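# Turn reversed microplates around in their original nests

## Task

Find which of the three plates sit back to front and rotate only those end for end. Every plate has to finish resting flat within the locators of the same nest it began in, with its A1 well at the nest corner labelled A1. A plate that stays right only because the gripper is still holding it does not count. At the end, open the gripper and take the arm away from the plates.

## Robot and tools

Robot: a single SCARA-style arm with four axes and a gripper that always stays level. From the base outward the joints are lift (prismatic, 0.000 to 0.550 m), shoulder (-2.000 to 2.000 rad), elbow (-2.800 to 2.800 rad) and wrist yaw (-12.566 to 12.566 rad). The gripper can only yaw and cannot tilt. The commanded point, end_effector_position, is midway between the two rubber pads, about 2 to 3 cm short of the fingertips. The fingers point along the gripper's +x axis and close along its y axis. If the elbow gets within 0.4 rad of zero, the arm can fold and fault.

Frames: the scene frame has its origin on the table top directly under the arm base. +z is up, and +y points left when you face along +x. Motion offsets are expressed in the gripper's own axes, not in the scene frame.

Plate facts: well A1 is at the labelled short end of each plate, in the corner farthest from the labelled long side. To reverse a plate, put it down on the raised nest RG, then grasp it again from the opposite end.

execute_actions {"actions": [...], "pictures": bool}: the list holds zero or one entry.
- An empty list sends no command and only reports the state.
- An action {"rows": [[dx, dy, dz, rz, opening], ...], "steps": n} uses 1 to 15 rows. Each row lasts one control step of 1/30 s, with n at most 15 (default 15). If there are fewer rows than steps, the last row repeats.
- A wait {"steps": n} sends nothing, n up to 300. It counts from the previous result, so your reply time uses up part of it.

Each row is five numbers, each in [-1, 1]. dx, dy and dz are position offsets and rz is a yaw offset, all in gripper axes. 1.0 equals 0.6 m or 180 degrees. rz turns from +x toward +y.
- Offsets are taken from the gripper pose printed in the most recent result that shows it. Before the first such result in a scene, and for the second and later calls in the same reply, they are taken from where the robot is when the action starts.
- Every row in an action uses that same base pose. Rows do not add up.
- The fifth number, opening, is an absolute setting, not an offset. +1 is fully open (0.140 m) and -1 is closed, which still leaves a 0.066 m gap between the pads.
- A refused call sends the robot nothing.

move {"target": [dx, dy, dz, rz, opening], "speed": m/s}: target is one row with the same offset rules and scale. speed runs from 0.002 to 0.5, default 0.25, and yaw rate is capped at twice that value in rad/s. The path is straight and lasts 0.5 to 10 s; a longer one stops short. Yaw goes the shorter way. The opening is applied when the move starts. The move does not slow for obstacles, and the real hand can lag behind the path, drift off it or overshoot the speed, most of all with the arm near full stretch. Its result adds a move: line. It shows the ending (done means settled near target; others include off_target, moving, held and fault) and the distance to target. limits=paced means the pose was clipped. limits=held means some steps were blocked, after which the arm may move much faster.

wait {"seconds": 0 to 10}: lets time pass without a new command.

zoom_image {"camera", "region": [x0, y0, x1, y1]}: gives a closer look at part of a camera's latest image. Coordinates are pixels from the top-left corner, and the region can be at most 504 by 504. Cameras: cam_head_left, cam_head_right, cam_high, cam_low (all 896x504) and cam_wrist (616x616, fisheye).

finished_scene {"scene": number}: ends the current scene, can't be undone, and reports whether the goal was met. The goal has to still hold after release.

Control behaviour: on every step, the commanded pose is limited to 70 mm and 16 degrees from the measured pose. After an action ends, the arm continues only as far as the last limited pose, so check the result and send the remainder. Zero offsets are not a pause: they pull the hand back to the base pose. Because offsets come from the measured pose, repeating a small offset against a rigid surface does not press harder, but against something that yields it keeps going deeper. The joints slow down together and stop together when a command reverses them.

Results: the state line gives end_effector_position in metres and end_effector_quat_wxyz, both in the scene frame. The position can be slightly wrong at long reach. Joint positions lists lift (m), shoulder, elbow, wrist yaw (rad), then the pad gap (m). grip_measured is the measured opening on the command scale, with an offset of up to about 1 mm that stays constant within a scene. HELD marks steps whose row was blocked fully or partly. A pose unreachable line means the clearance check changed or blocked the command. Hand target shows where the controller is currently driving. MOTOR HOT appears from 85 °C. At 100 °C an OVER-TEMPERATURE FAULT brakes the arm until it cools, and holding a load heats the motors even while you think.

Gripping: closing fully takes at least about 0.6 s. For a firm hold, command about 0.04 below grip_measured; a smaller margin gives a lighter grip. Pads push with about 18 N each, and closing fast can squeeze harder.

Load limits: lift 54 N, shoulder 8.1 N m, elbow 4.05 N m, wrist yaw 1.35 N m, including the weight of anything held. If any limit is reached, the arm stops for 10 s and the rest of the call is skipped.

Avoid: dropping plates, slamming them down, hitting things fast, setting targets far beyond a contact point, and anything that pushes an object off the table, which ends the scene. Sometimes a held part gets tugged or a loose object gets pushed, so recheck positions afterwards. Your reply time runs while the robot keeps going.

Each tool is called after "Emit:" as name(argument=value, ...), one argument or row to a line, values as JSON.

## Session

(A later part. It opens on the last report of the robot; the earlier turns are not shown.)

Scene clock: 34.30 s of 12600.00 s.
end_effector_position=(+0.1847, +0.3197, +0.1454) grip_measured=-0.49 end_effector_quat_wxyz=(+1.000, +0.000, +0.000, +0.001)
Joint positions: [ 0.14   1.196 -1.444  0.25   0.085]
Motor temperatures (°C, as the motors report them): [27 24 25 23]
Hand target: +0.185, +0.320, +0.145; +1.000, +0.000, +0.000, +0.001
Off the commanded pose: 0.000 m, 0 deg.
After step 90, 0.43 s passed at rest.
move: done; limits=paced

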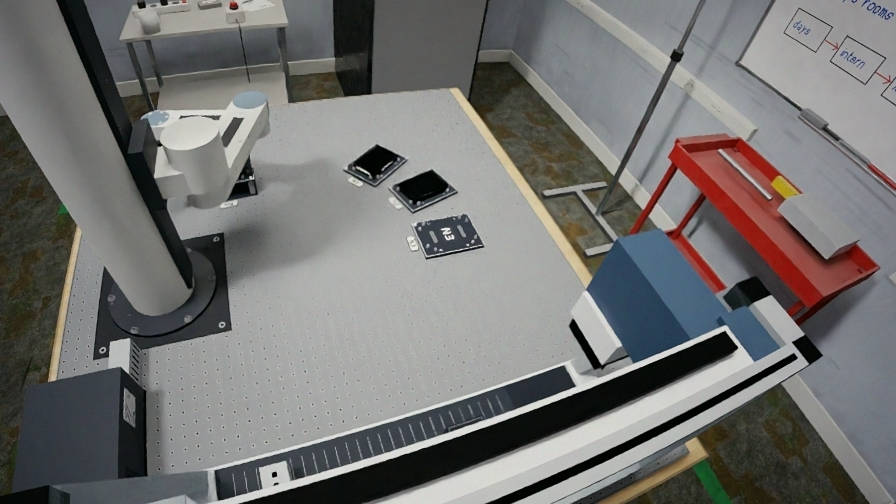

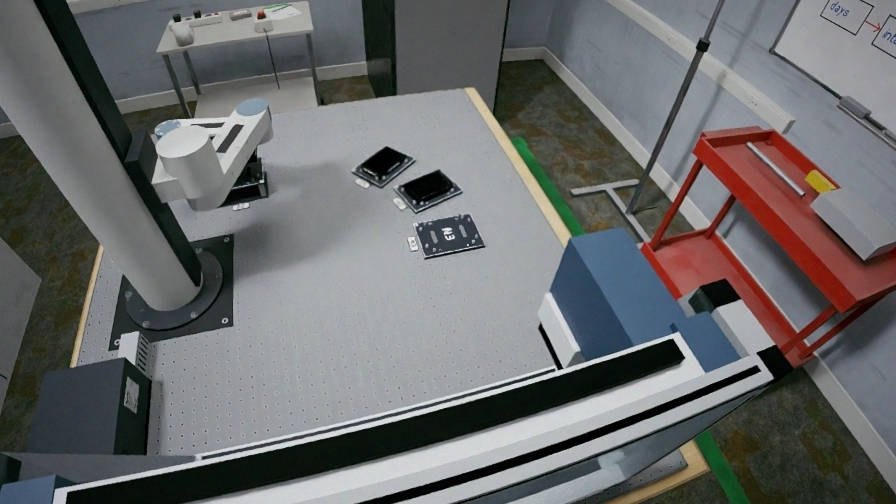

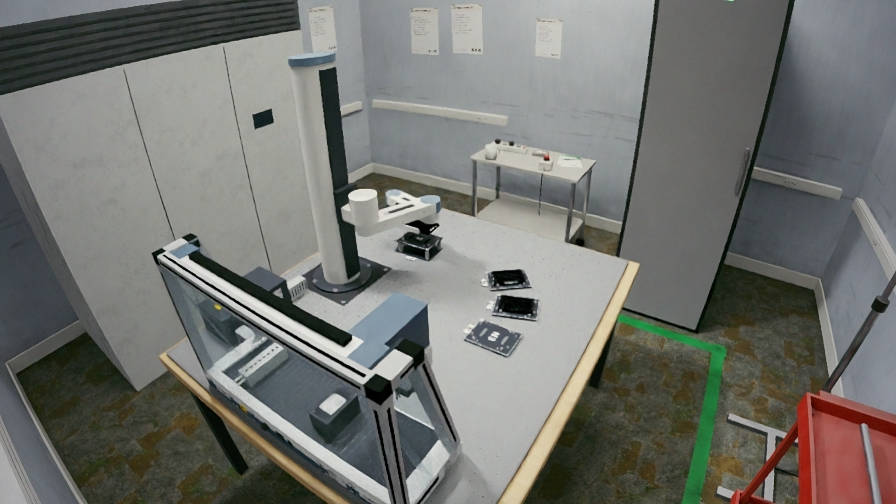

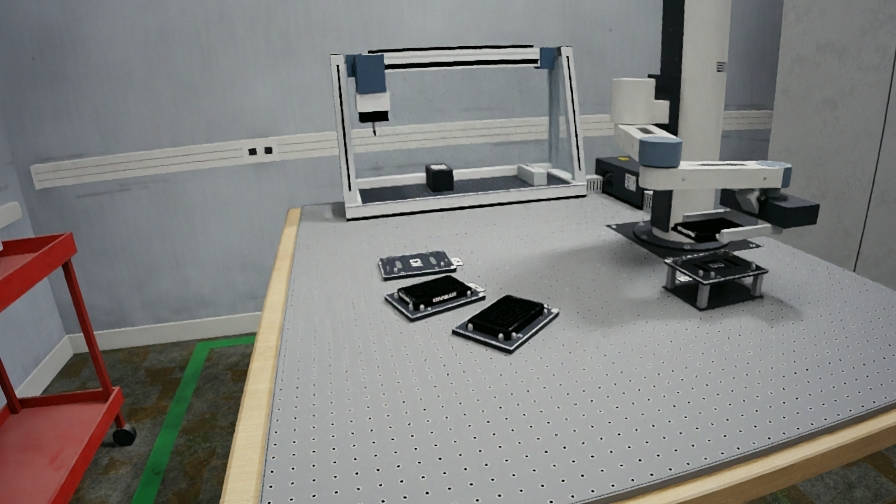

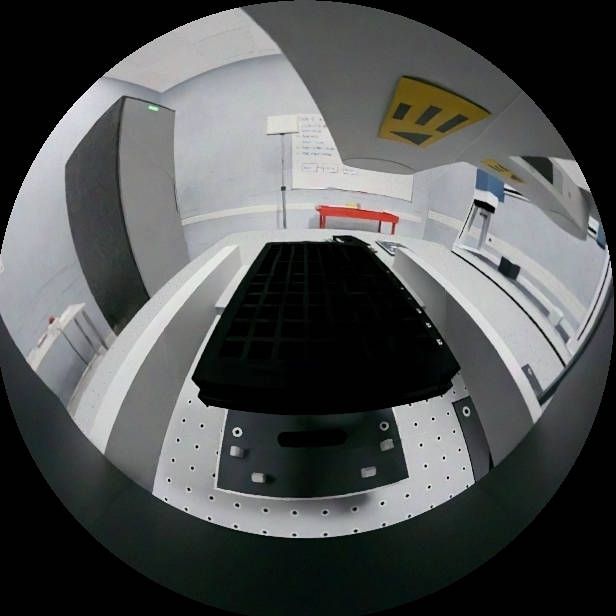

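Emit:
move(
  target=[-0.030, 0.0122, -0.0702, 0.011, -0.55],
  speed=0.12,
)

Emit:
zoom_image(
  camera="cam_wrist",
  region=[170, 350, 480, 500],
)

Scene clock: 39.57 s of 12600.00 s.
end_effector_position=(+0.1667, +0.3270, +0.1032) grip_measured=-0.49 end_effector_quat_wxyz=(+1.000, +0.000, +0.000, +0.018)
Joint positions: [ 0.098  1.261 -1.493  0.268  0.085]
Motor temperatures (°C, as the motors report them): [27 24 25 23]
Hand target: +0.167, +0.327, +0.103; +1.000, +0.000, +0.000, +0.018
Off the commanded pose: 0.000 m, 0 deg.
After step 90, 1.53 s passed at rest.
move: done

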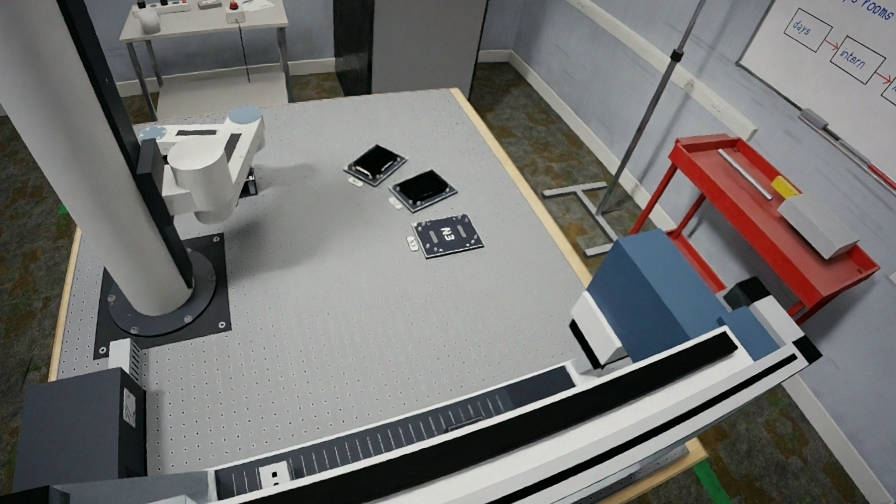

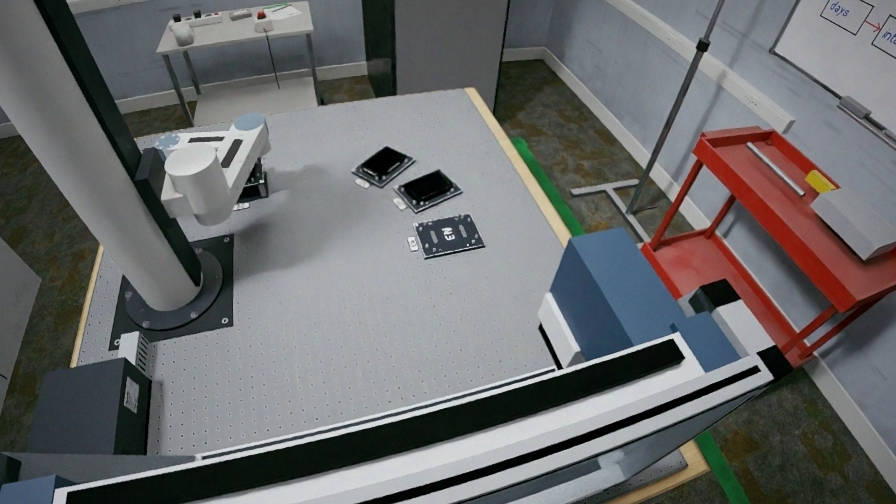

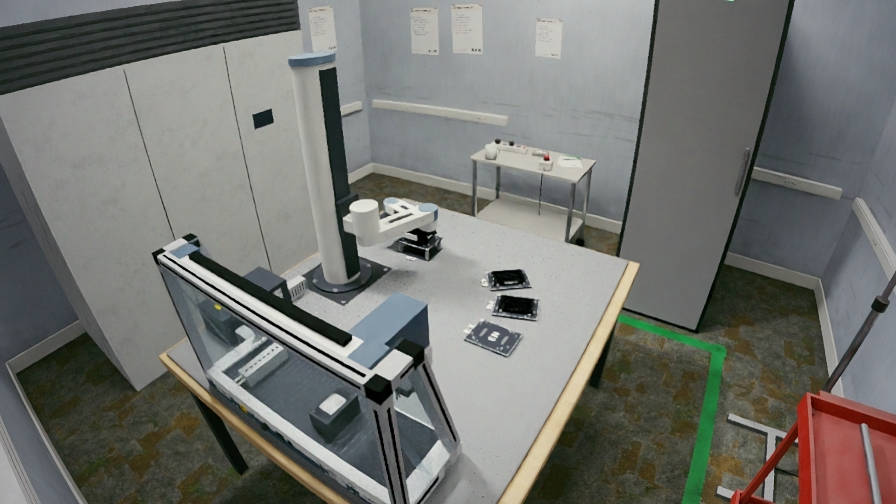

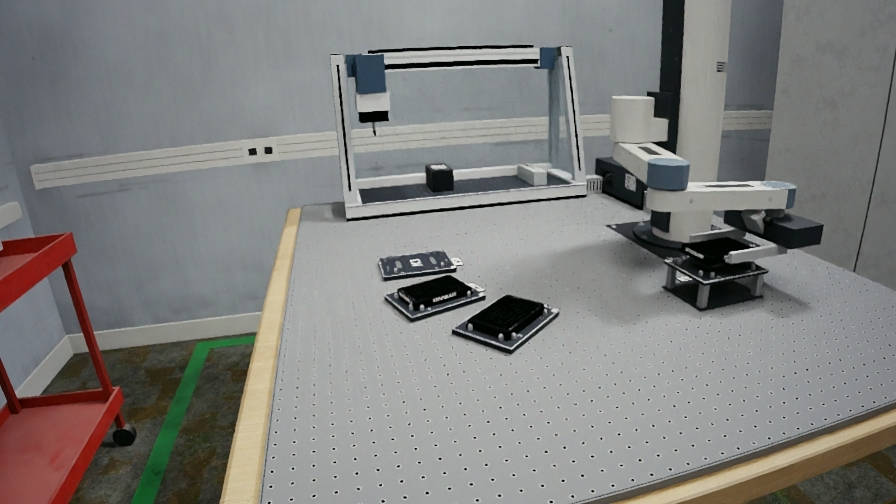

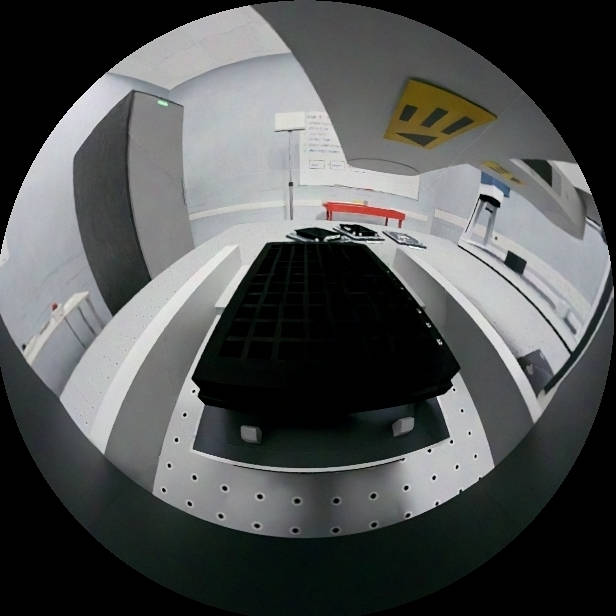

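Region (170, 350, 480, 500) of cam_wrist's 616x616 image, scaled by 1.626, with more detail than that image has; it fills the top 244 rows of this view, and the rest is white.

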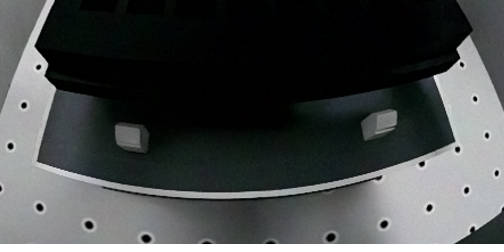

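Emit:
move(
  target=[0, -0.0005, -0.0395, 0, -0.55],
  speed=0.03,
)

Emit:
execute_actions(
  actions=[
    {"rows":[[0,0,0,0,-0.2],[0,0,0,0,-0.2],[0,0,0,0,-0.2],[0,0,0,0,-0.2],[0,0,0,0,-0.2],[0,0,0,0,-0.2],[0,0,0.01,0,-0.2],[0,0,0.02,0,-0.2],[0,0,0.03,0,-0.2],[0,0,0.0397,0,-0.2]],"steps":15},
  ],
  pictures=false,
)

Emit:
move(
  target=[-0.0035, 0, 0, -0.999, -0.2],
  speed=0.5,
)

Emit:
zoom_image(
  camera="cam_wrist",
  region=[170, 250, 480, 500],
)

Scene clock: 45.80 s of 12600.00 s.
end_effector_position=(+0.1666, +0.3265, +0.0794) grip_measured=-0.49 end_effector_quat_wxyz=(+1.000, +0.000, +0.000, +0.018)
Joint positions: [ 0.074  1.261 -1.492  0.266  0.085]
Motor temperatures (°C, as the motors report them): [27 24 25 23]
Hand target: +0.167, +0.327, +0.079; +1.000, +0.000, +0.000, +0.018
Off the commanded pose: 0.000 m, 0 deg.
After step 90, 2.20 s passed at rest.
move: done

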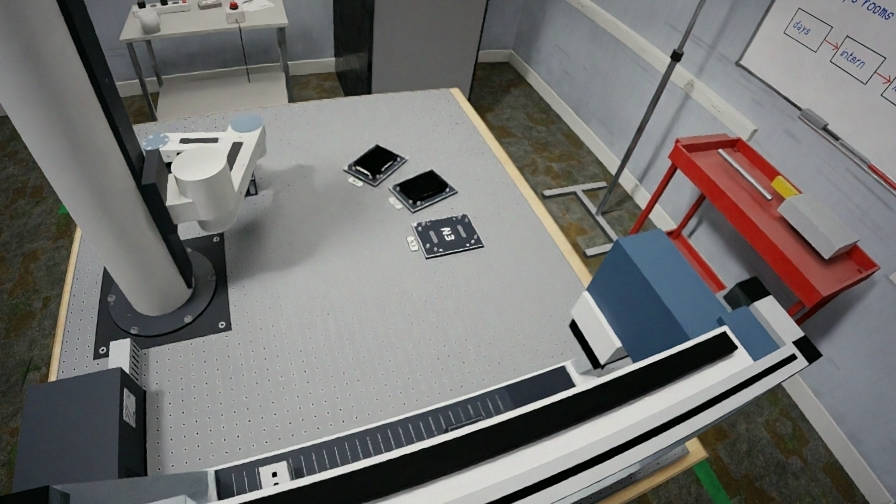

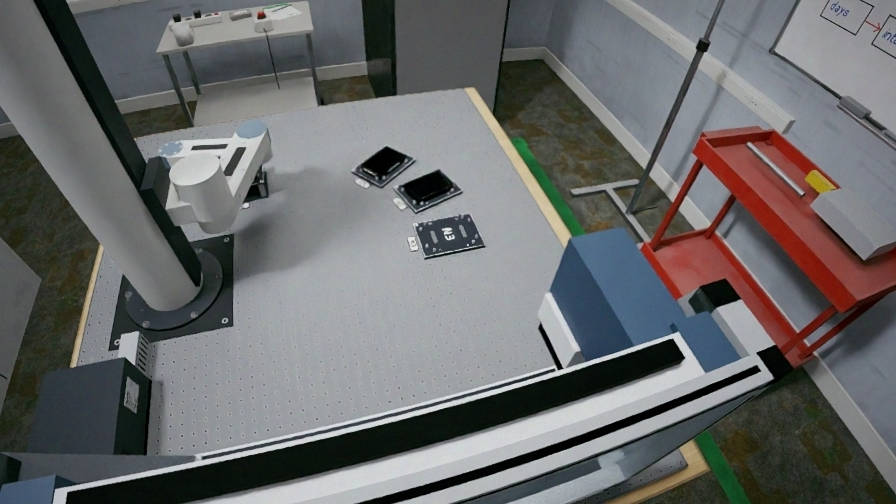

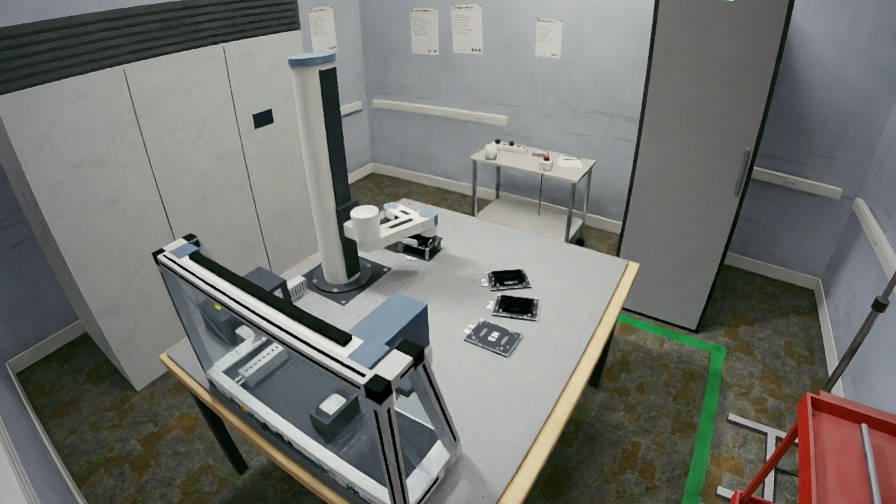

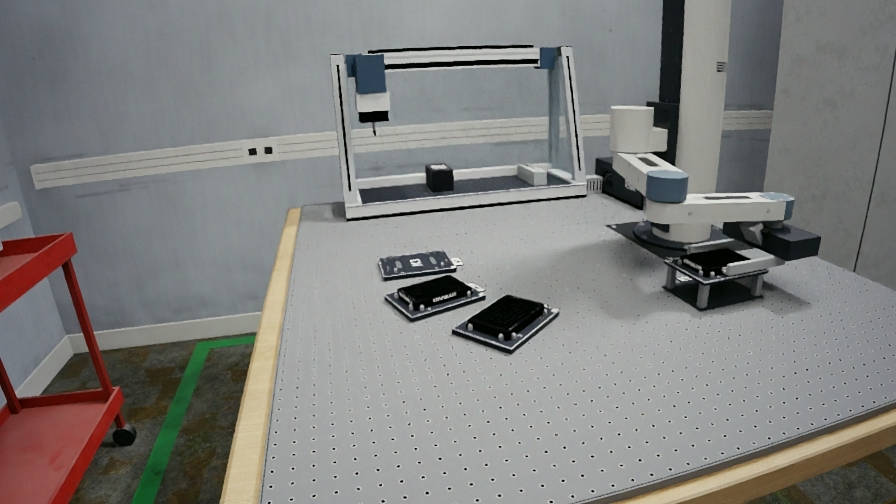

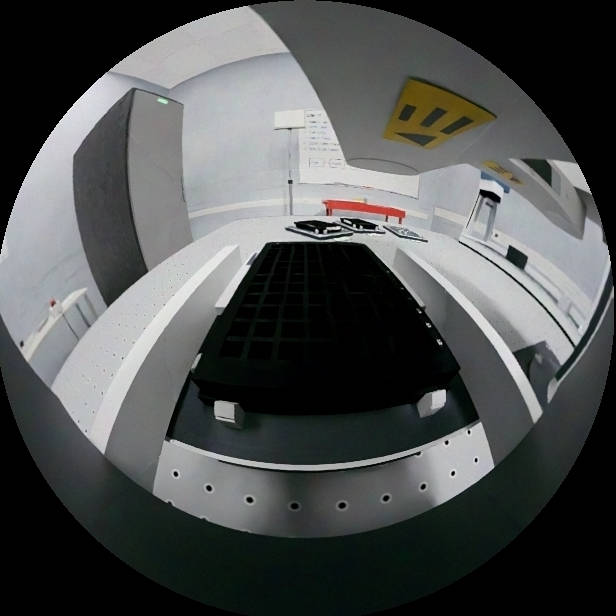

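Scene clock: 46.30 s of 12600.00 s.
end_effector_position=(+0.1666, +0.3265, +0.1035) grip_measured=-0.20 end_effector_quat_wxyz=(+1.000, +0.000, +0.000, +0.017)
Joint positions: [ 0.098  1.261 -1.492  0.266  0.096]
Motor temperatures (°C, as the motors report them): [27 24 25 23]
Hand target: +0.167, +0.326, +0.103; +1.000, +0.000, +0.000, +0.018
Off the commanded pose: 0.000 m, 0 deg.
Steps of this call (steps 1 to 15: all 15 steps of this action). Readings (end_effector_position):
1: (+0.1666, +0.3265, +0.0794)
2: (+0.1666, +0.3265, +0.0794)
4: (+0.1666, +0.3265, +0.0794)
8: (+0.1666, +0.3265, +0.0805)
15: the state above

Scene clock: 50.13 s of 12600.00 s.
end_effector_position=(+0.1646, +0.3265, +0.1033) grip_measured=-0.20 end_effector_quat_wxyz=(-0.019, -0.000, -0.000, +1.000)
Joint positions: [ 0.098  0.462 -1.503 -2.062  0.096]
Motor temperatures (°C, as the motors report them): [27 24 25 23]
Hand target: +0.164, +0.327, +0.103; -0.019, -0.000, -0.000, +1.000
Off the commanded pose: 0.000 m, 0 deg.
move: done

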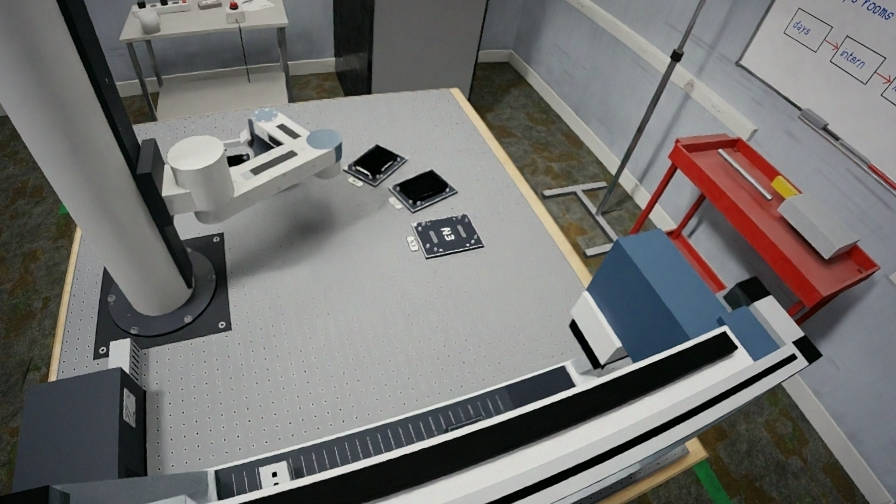

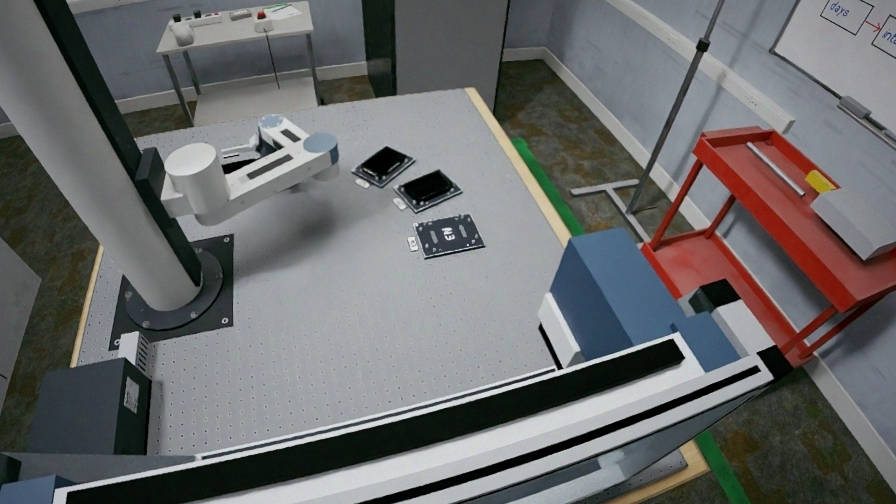

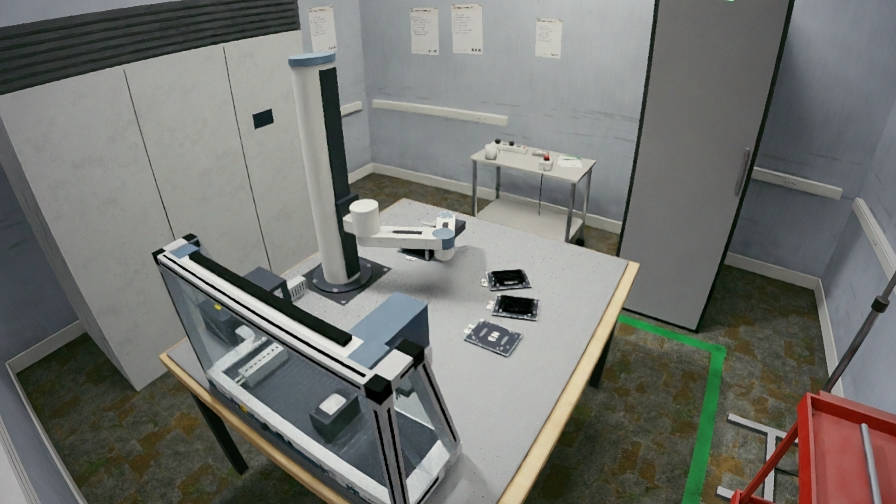

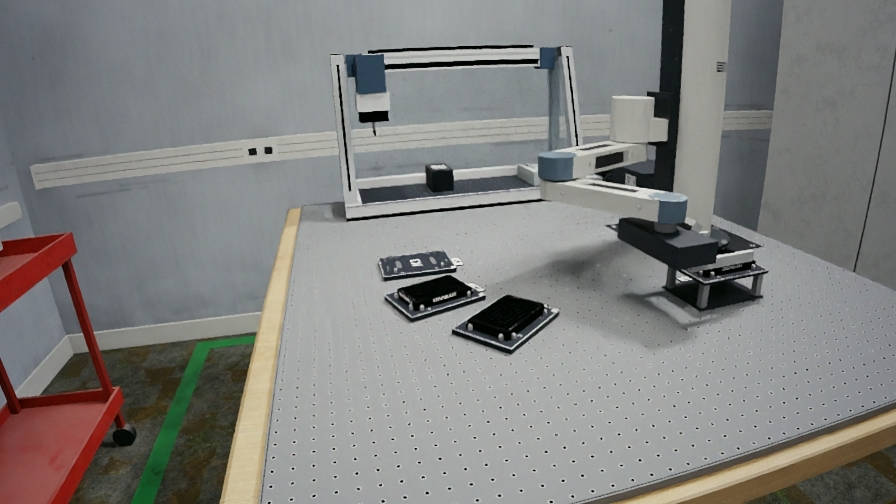

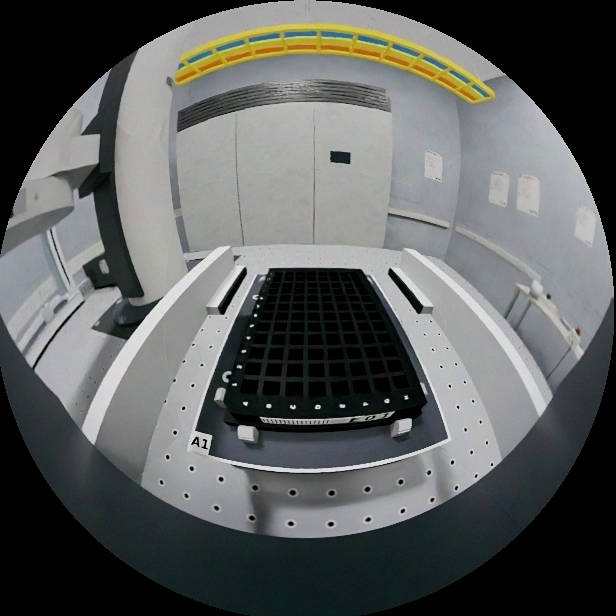

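Region (170, 250, 480, 500) of cam_wrist's 616x616 image, scaled by 1.626, with more detail than that image has; it fills the top 406 rows of this view, and the rest is white.

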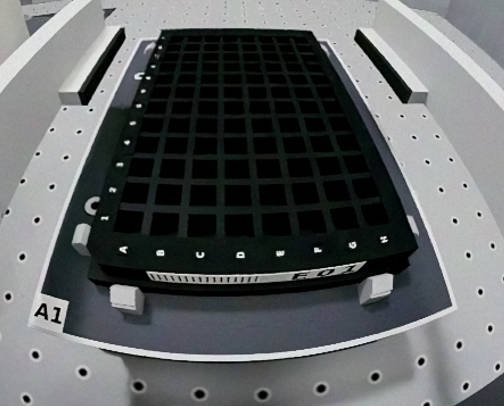

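Emit:
move(
  target=[0, 0.0009, -0.04, -0.0015, -0.2],
  speed=0.08,
)

Emit:
execute_actions(
  actions=[
    {"rows":[[0,0,0,0,-0.3],[0,0,0,0,-0.38],[0,0,0,0,-0.42],[0,0,0,0,-0.45],[0,0,0,0,-0.47],[0,0,0,0,-0.49],[0,0,0,0,-0.51],[0,0,0,0,-0.53],[0,0,0,0,-0.55]],"steps":13},
  ],
  pictures=false,
)

Emit:
execute_actions(
  actions=[
    {"rows":[[0,0,0.003,0,-0.55],[0,0,0.007,0,-0.55],[0,0,0.012,0,-0.55],[0,0,0.017,0,-0.55],[0,0,0.022,0,-0.55],[0,0,0.028,0,-0.55],[0,0,0.034,0,-0.55],[0,0,0.04,0,-0.55],[0,0,0.045,0,-0.55],[0,0,0.05,0,-0.55]],"steps":15},
  ],
  pictures=false,
)

Emit:
move(
  target=[-0.8902, 0.592, -0.07, 0.9898, -0.55],
  speed=0.5,
)

Scene clock: 59.57 s of 12600.00 s.
end_effector_position=(+0.1645, +0.3260, +0.0792) grip_measured=-0.20 end_effector_quat_wxyz=(-0.017, -0.000, -0.000, +1.000)
Joint positions: [ 0.074  0.458 -1.497 -2.069  0.096]
Motor temperatures (°C, as the motors report them): [27 24 25 23]
Hand target: +0.165, +0.326, +0.079; -0.017, -0.000, -0.000, +1.000
Off the commanded pose: 0.000 m, 0 deg.
After step 90, 5.73 s passed at rest.
move: done

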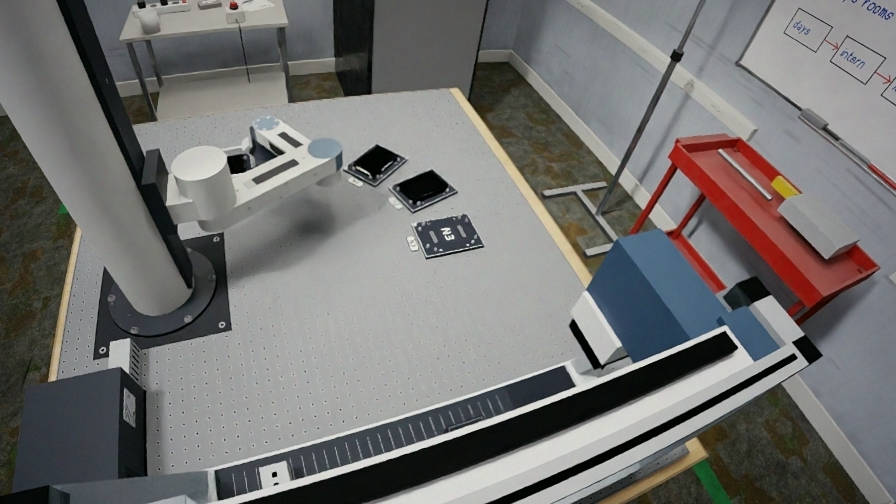

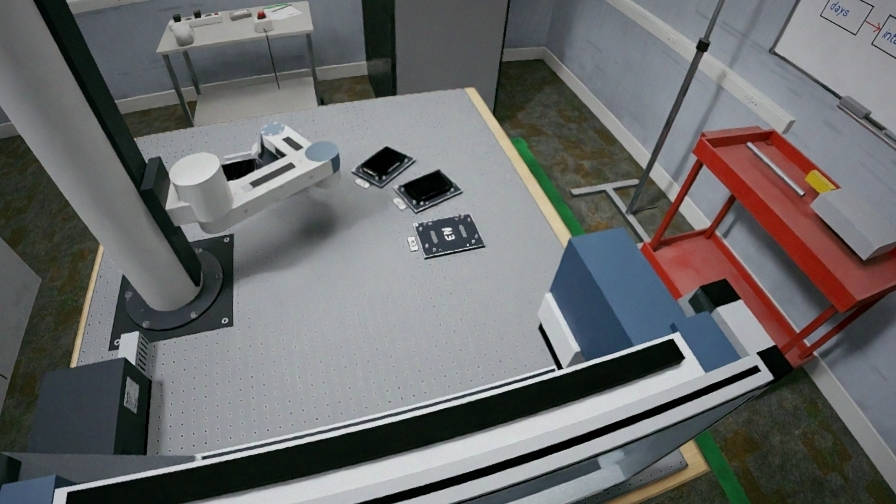

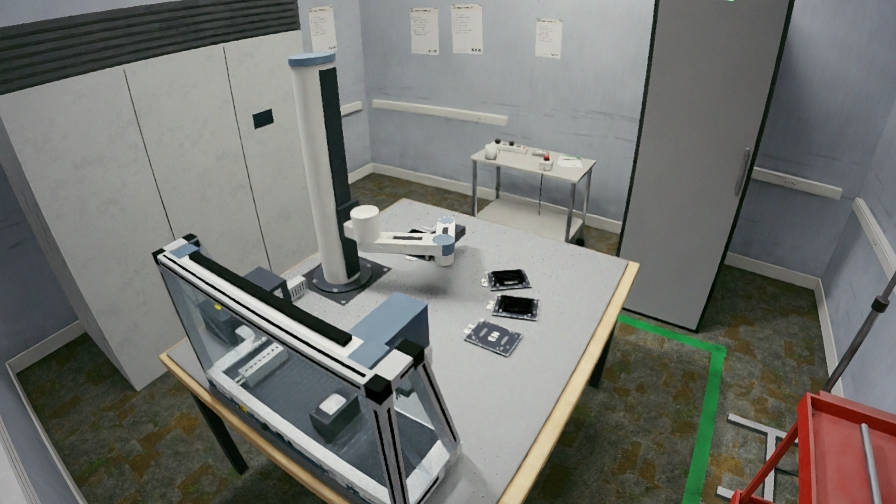

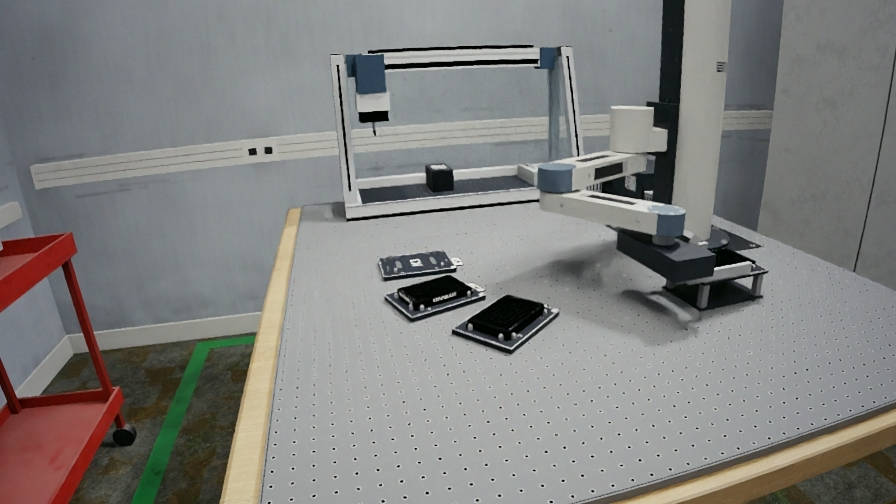

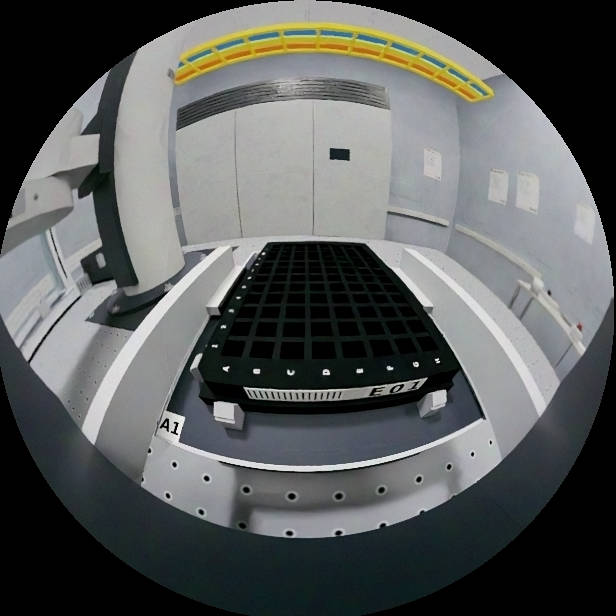

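Scene clock: 60.00 s of 12600.00 s.
end_effector_position=(+0.1645, +0.3260, +0.0792) grip_measured=-0.49 end_effector_quat_wxyz=(-0.017, -0.000, -0.000, +1.000)
Joint positions: [ 0.074  0.458 -1.497 -2.069  0.085]
Motor temperatures (°C, as the motors report them): [27 24 25 23]
Hand target: +0.165, +0.326, +0.079; -0.017, -0.000, -0.000, +1.000
Off the commanded pose: 0.000 m, 0 deg.
Steps of this call (steps 1 to 13: all 13 steps of this action). Readings (end_effector_position):
1: (+0.1645, +0.3260, +0.0792)
2: (+0.1645, +0.3260, +0.0792)
4: (+0.1645, +0.3260, +0.0792)
8: (+0.1645, +0.3260, +0.0792)
13: the state above

Scene clock: 60.50 s of 12600.00 s.
end_effector_position=(+0.1645, +0.3260, +0.1093) grip_measured=-0.49 end_effector_quat_wxyz=(-0.017, -0.000, -0.000, +1.000)
Joint positions: [ 0.104  0.458 -1.497 -2.069  0.085]
Motor temperatures (°C, as the motors report them): [27 24 25 23]
Hand target: +0.165, +0.326, +0.109; -0.017, -0.000, -0.000, +1.000
Off the commanded pose: 0.000 m, 0 deg.
Steps of this call (steps 1 to 15: all 15 steps of this action). Readings (end_effector_position):
1: (+0.1645, +0.3260, +0.0792)
2: (+0.1645, +0.3260, +0.0802)
4: (+0.1645, +0.3260, +0.0849)
8: (+0.1645, +0.3260, +0.0969)
15: the state above

Scene clock: 64.33 s of 12600.00 s.
end_effector_position=(+0.7104, -0.0111, +0.0673) grip_measured=-0.49 end_effector_quat_wxyz=(+1.000, +0.000, +0.000, +0.000)
Joint positions: [ 0.062 -0.671 -1.724  2.396  0.085]
Motor temperatures (°C, as the motors report them): [27 24 25 23]
Hand target: +0.710, -0.011, +0.067; +1.000, +0.000, +0.000, +0.001
Off the commanded pose: 0.000 m, 0 deg.
move: done

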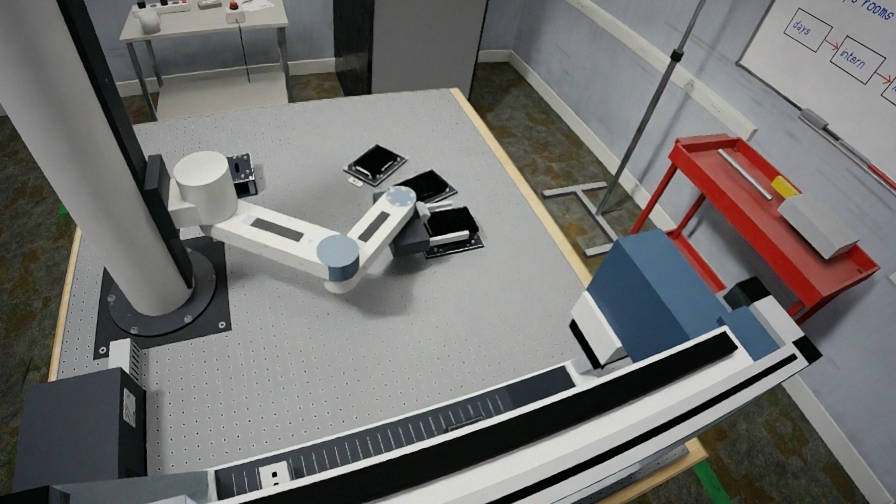

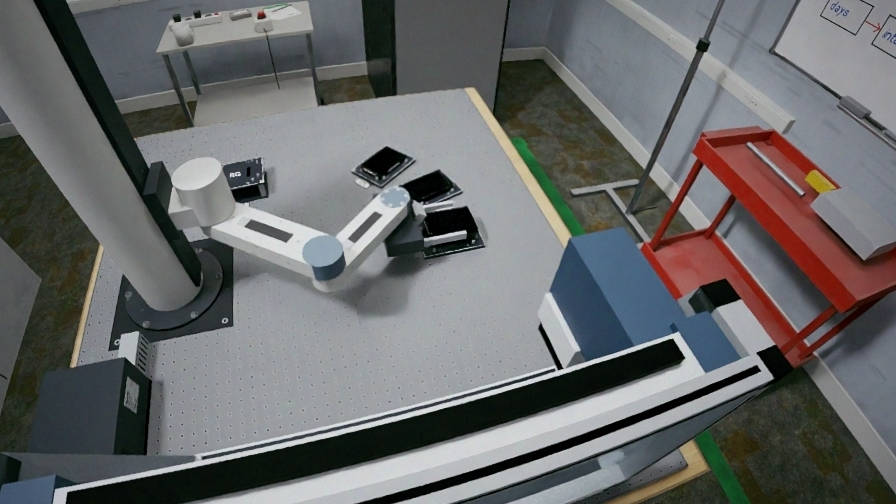

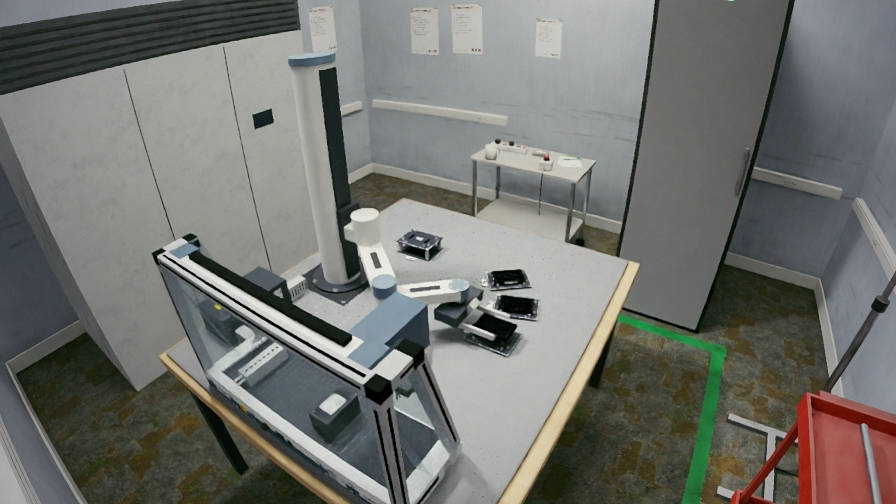

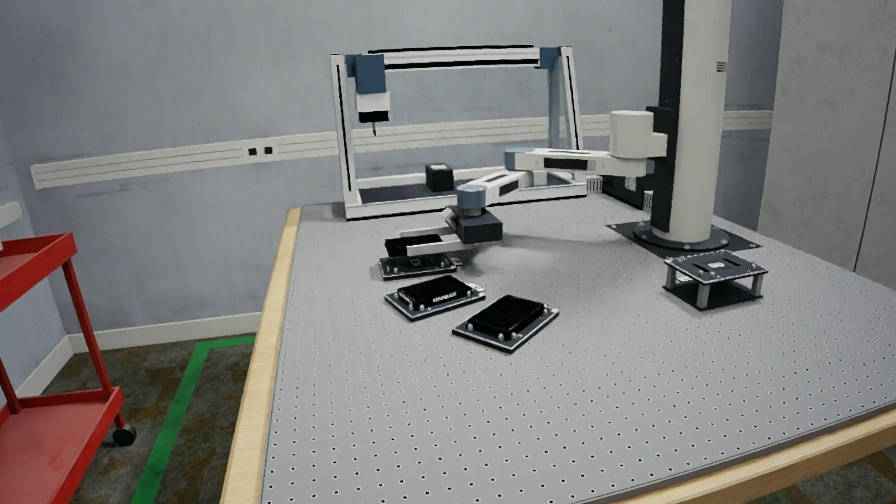

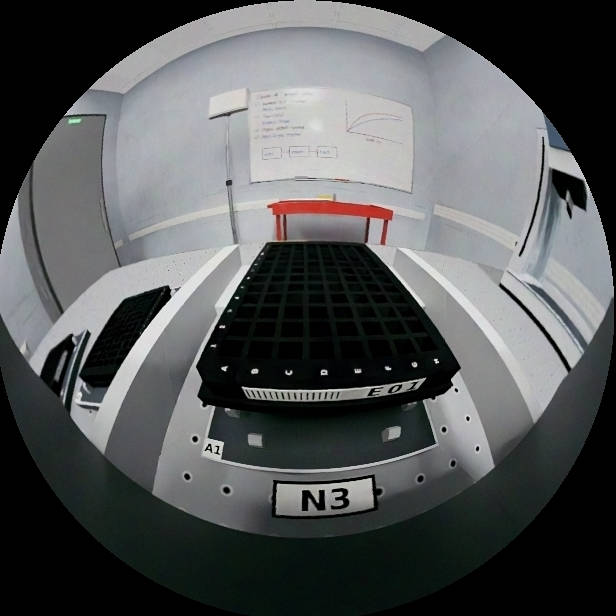

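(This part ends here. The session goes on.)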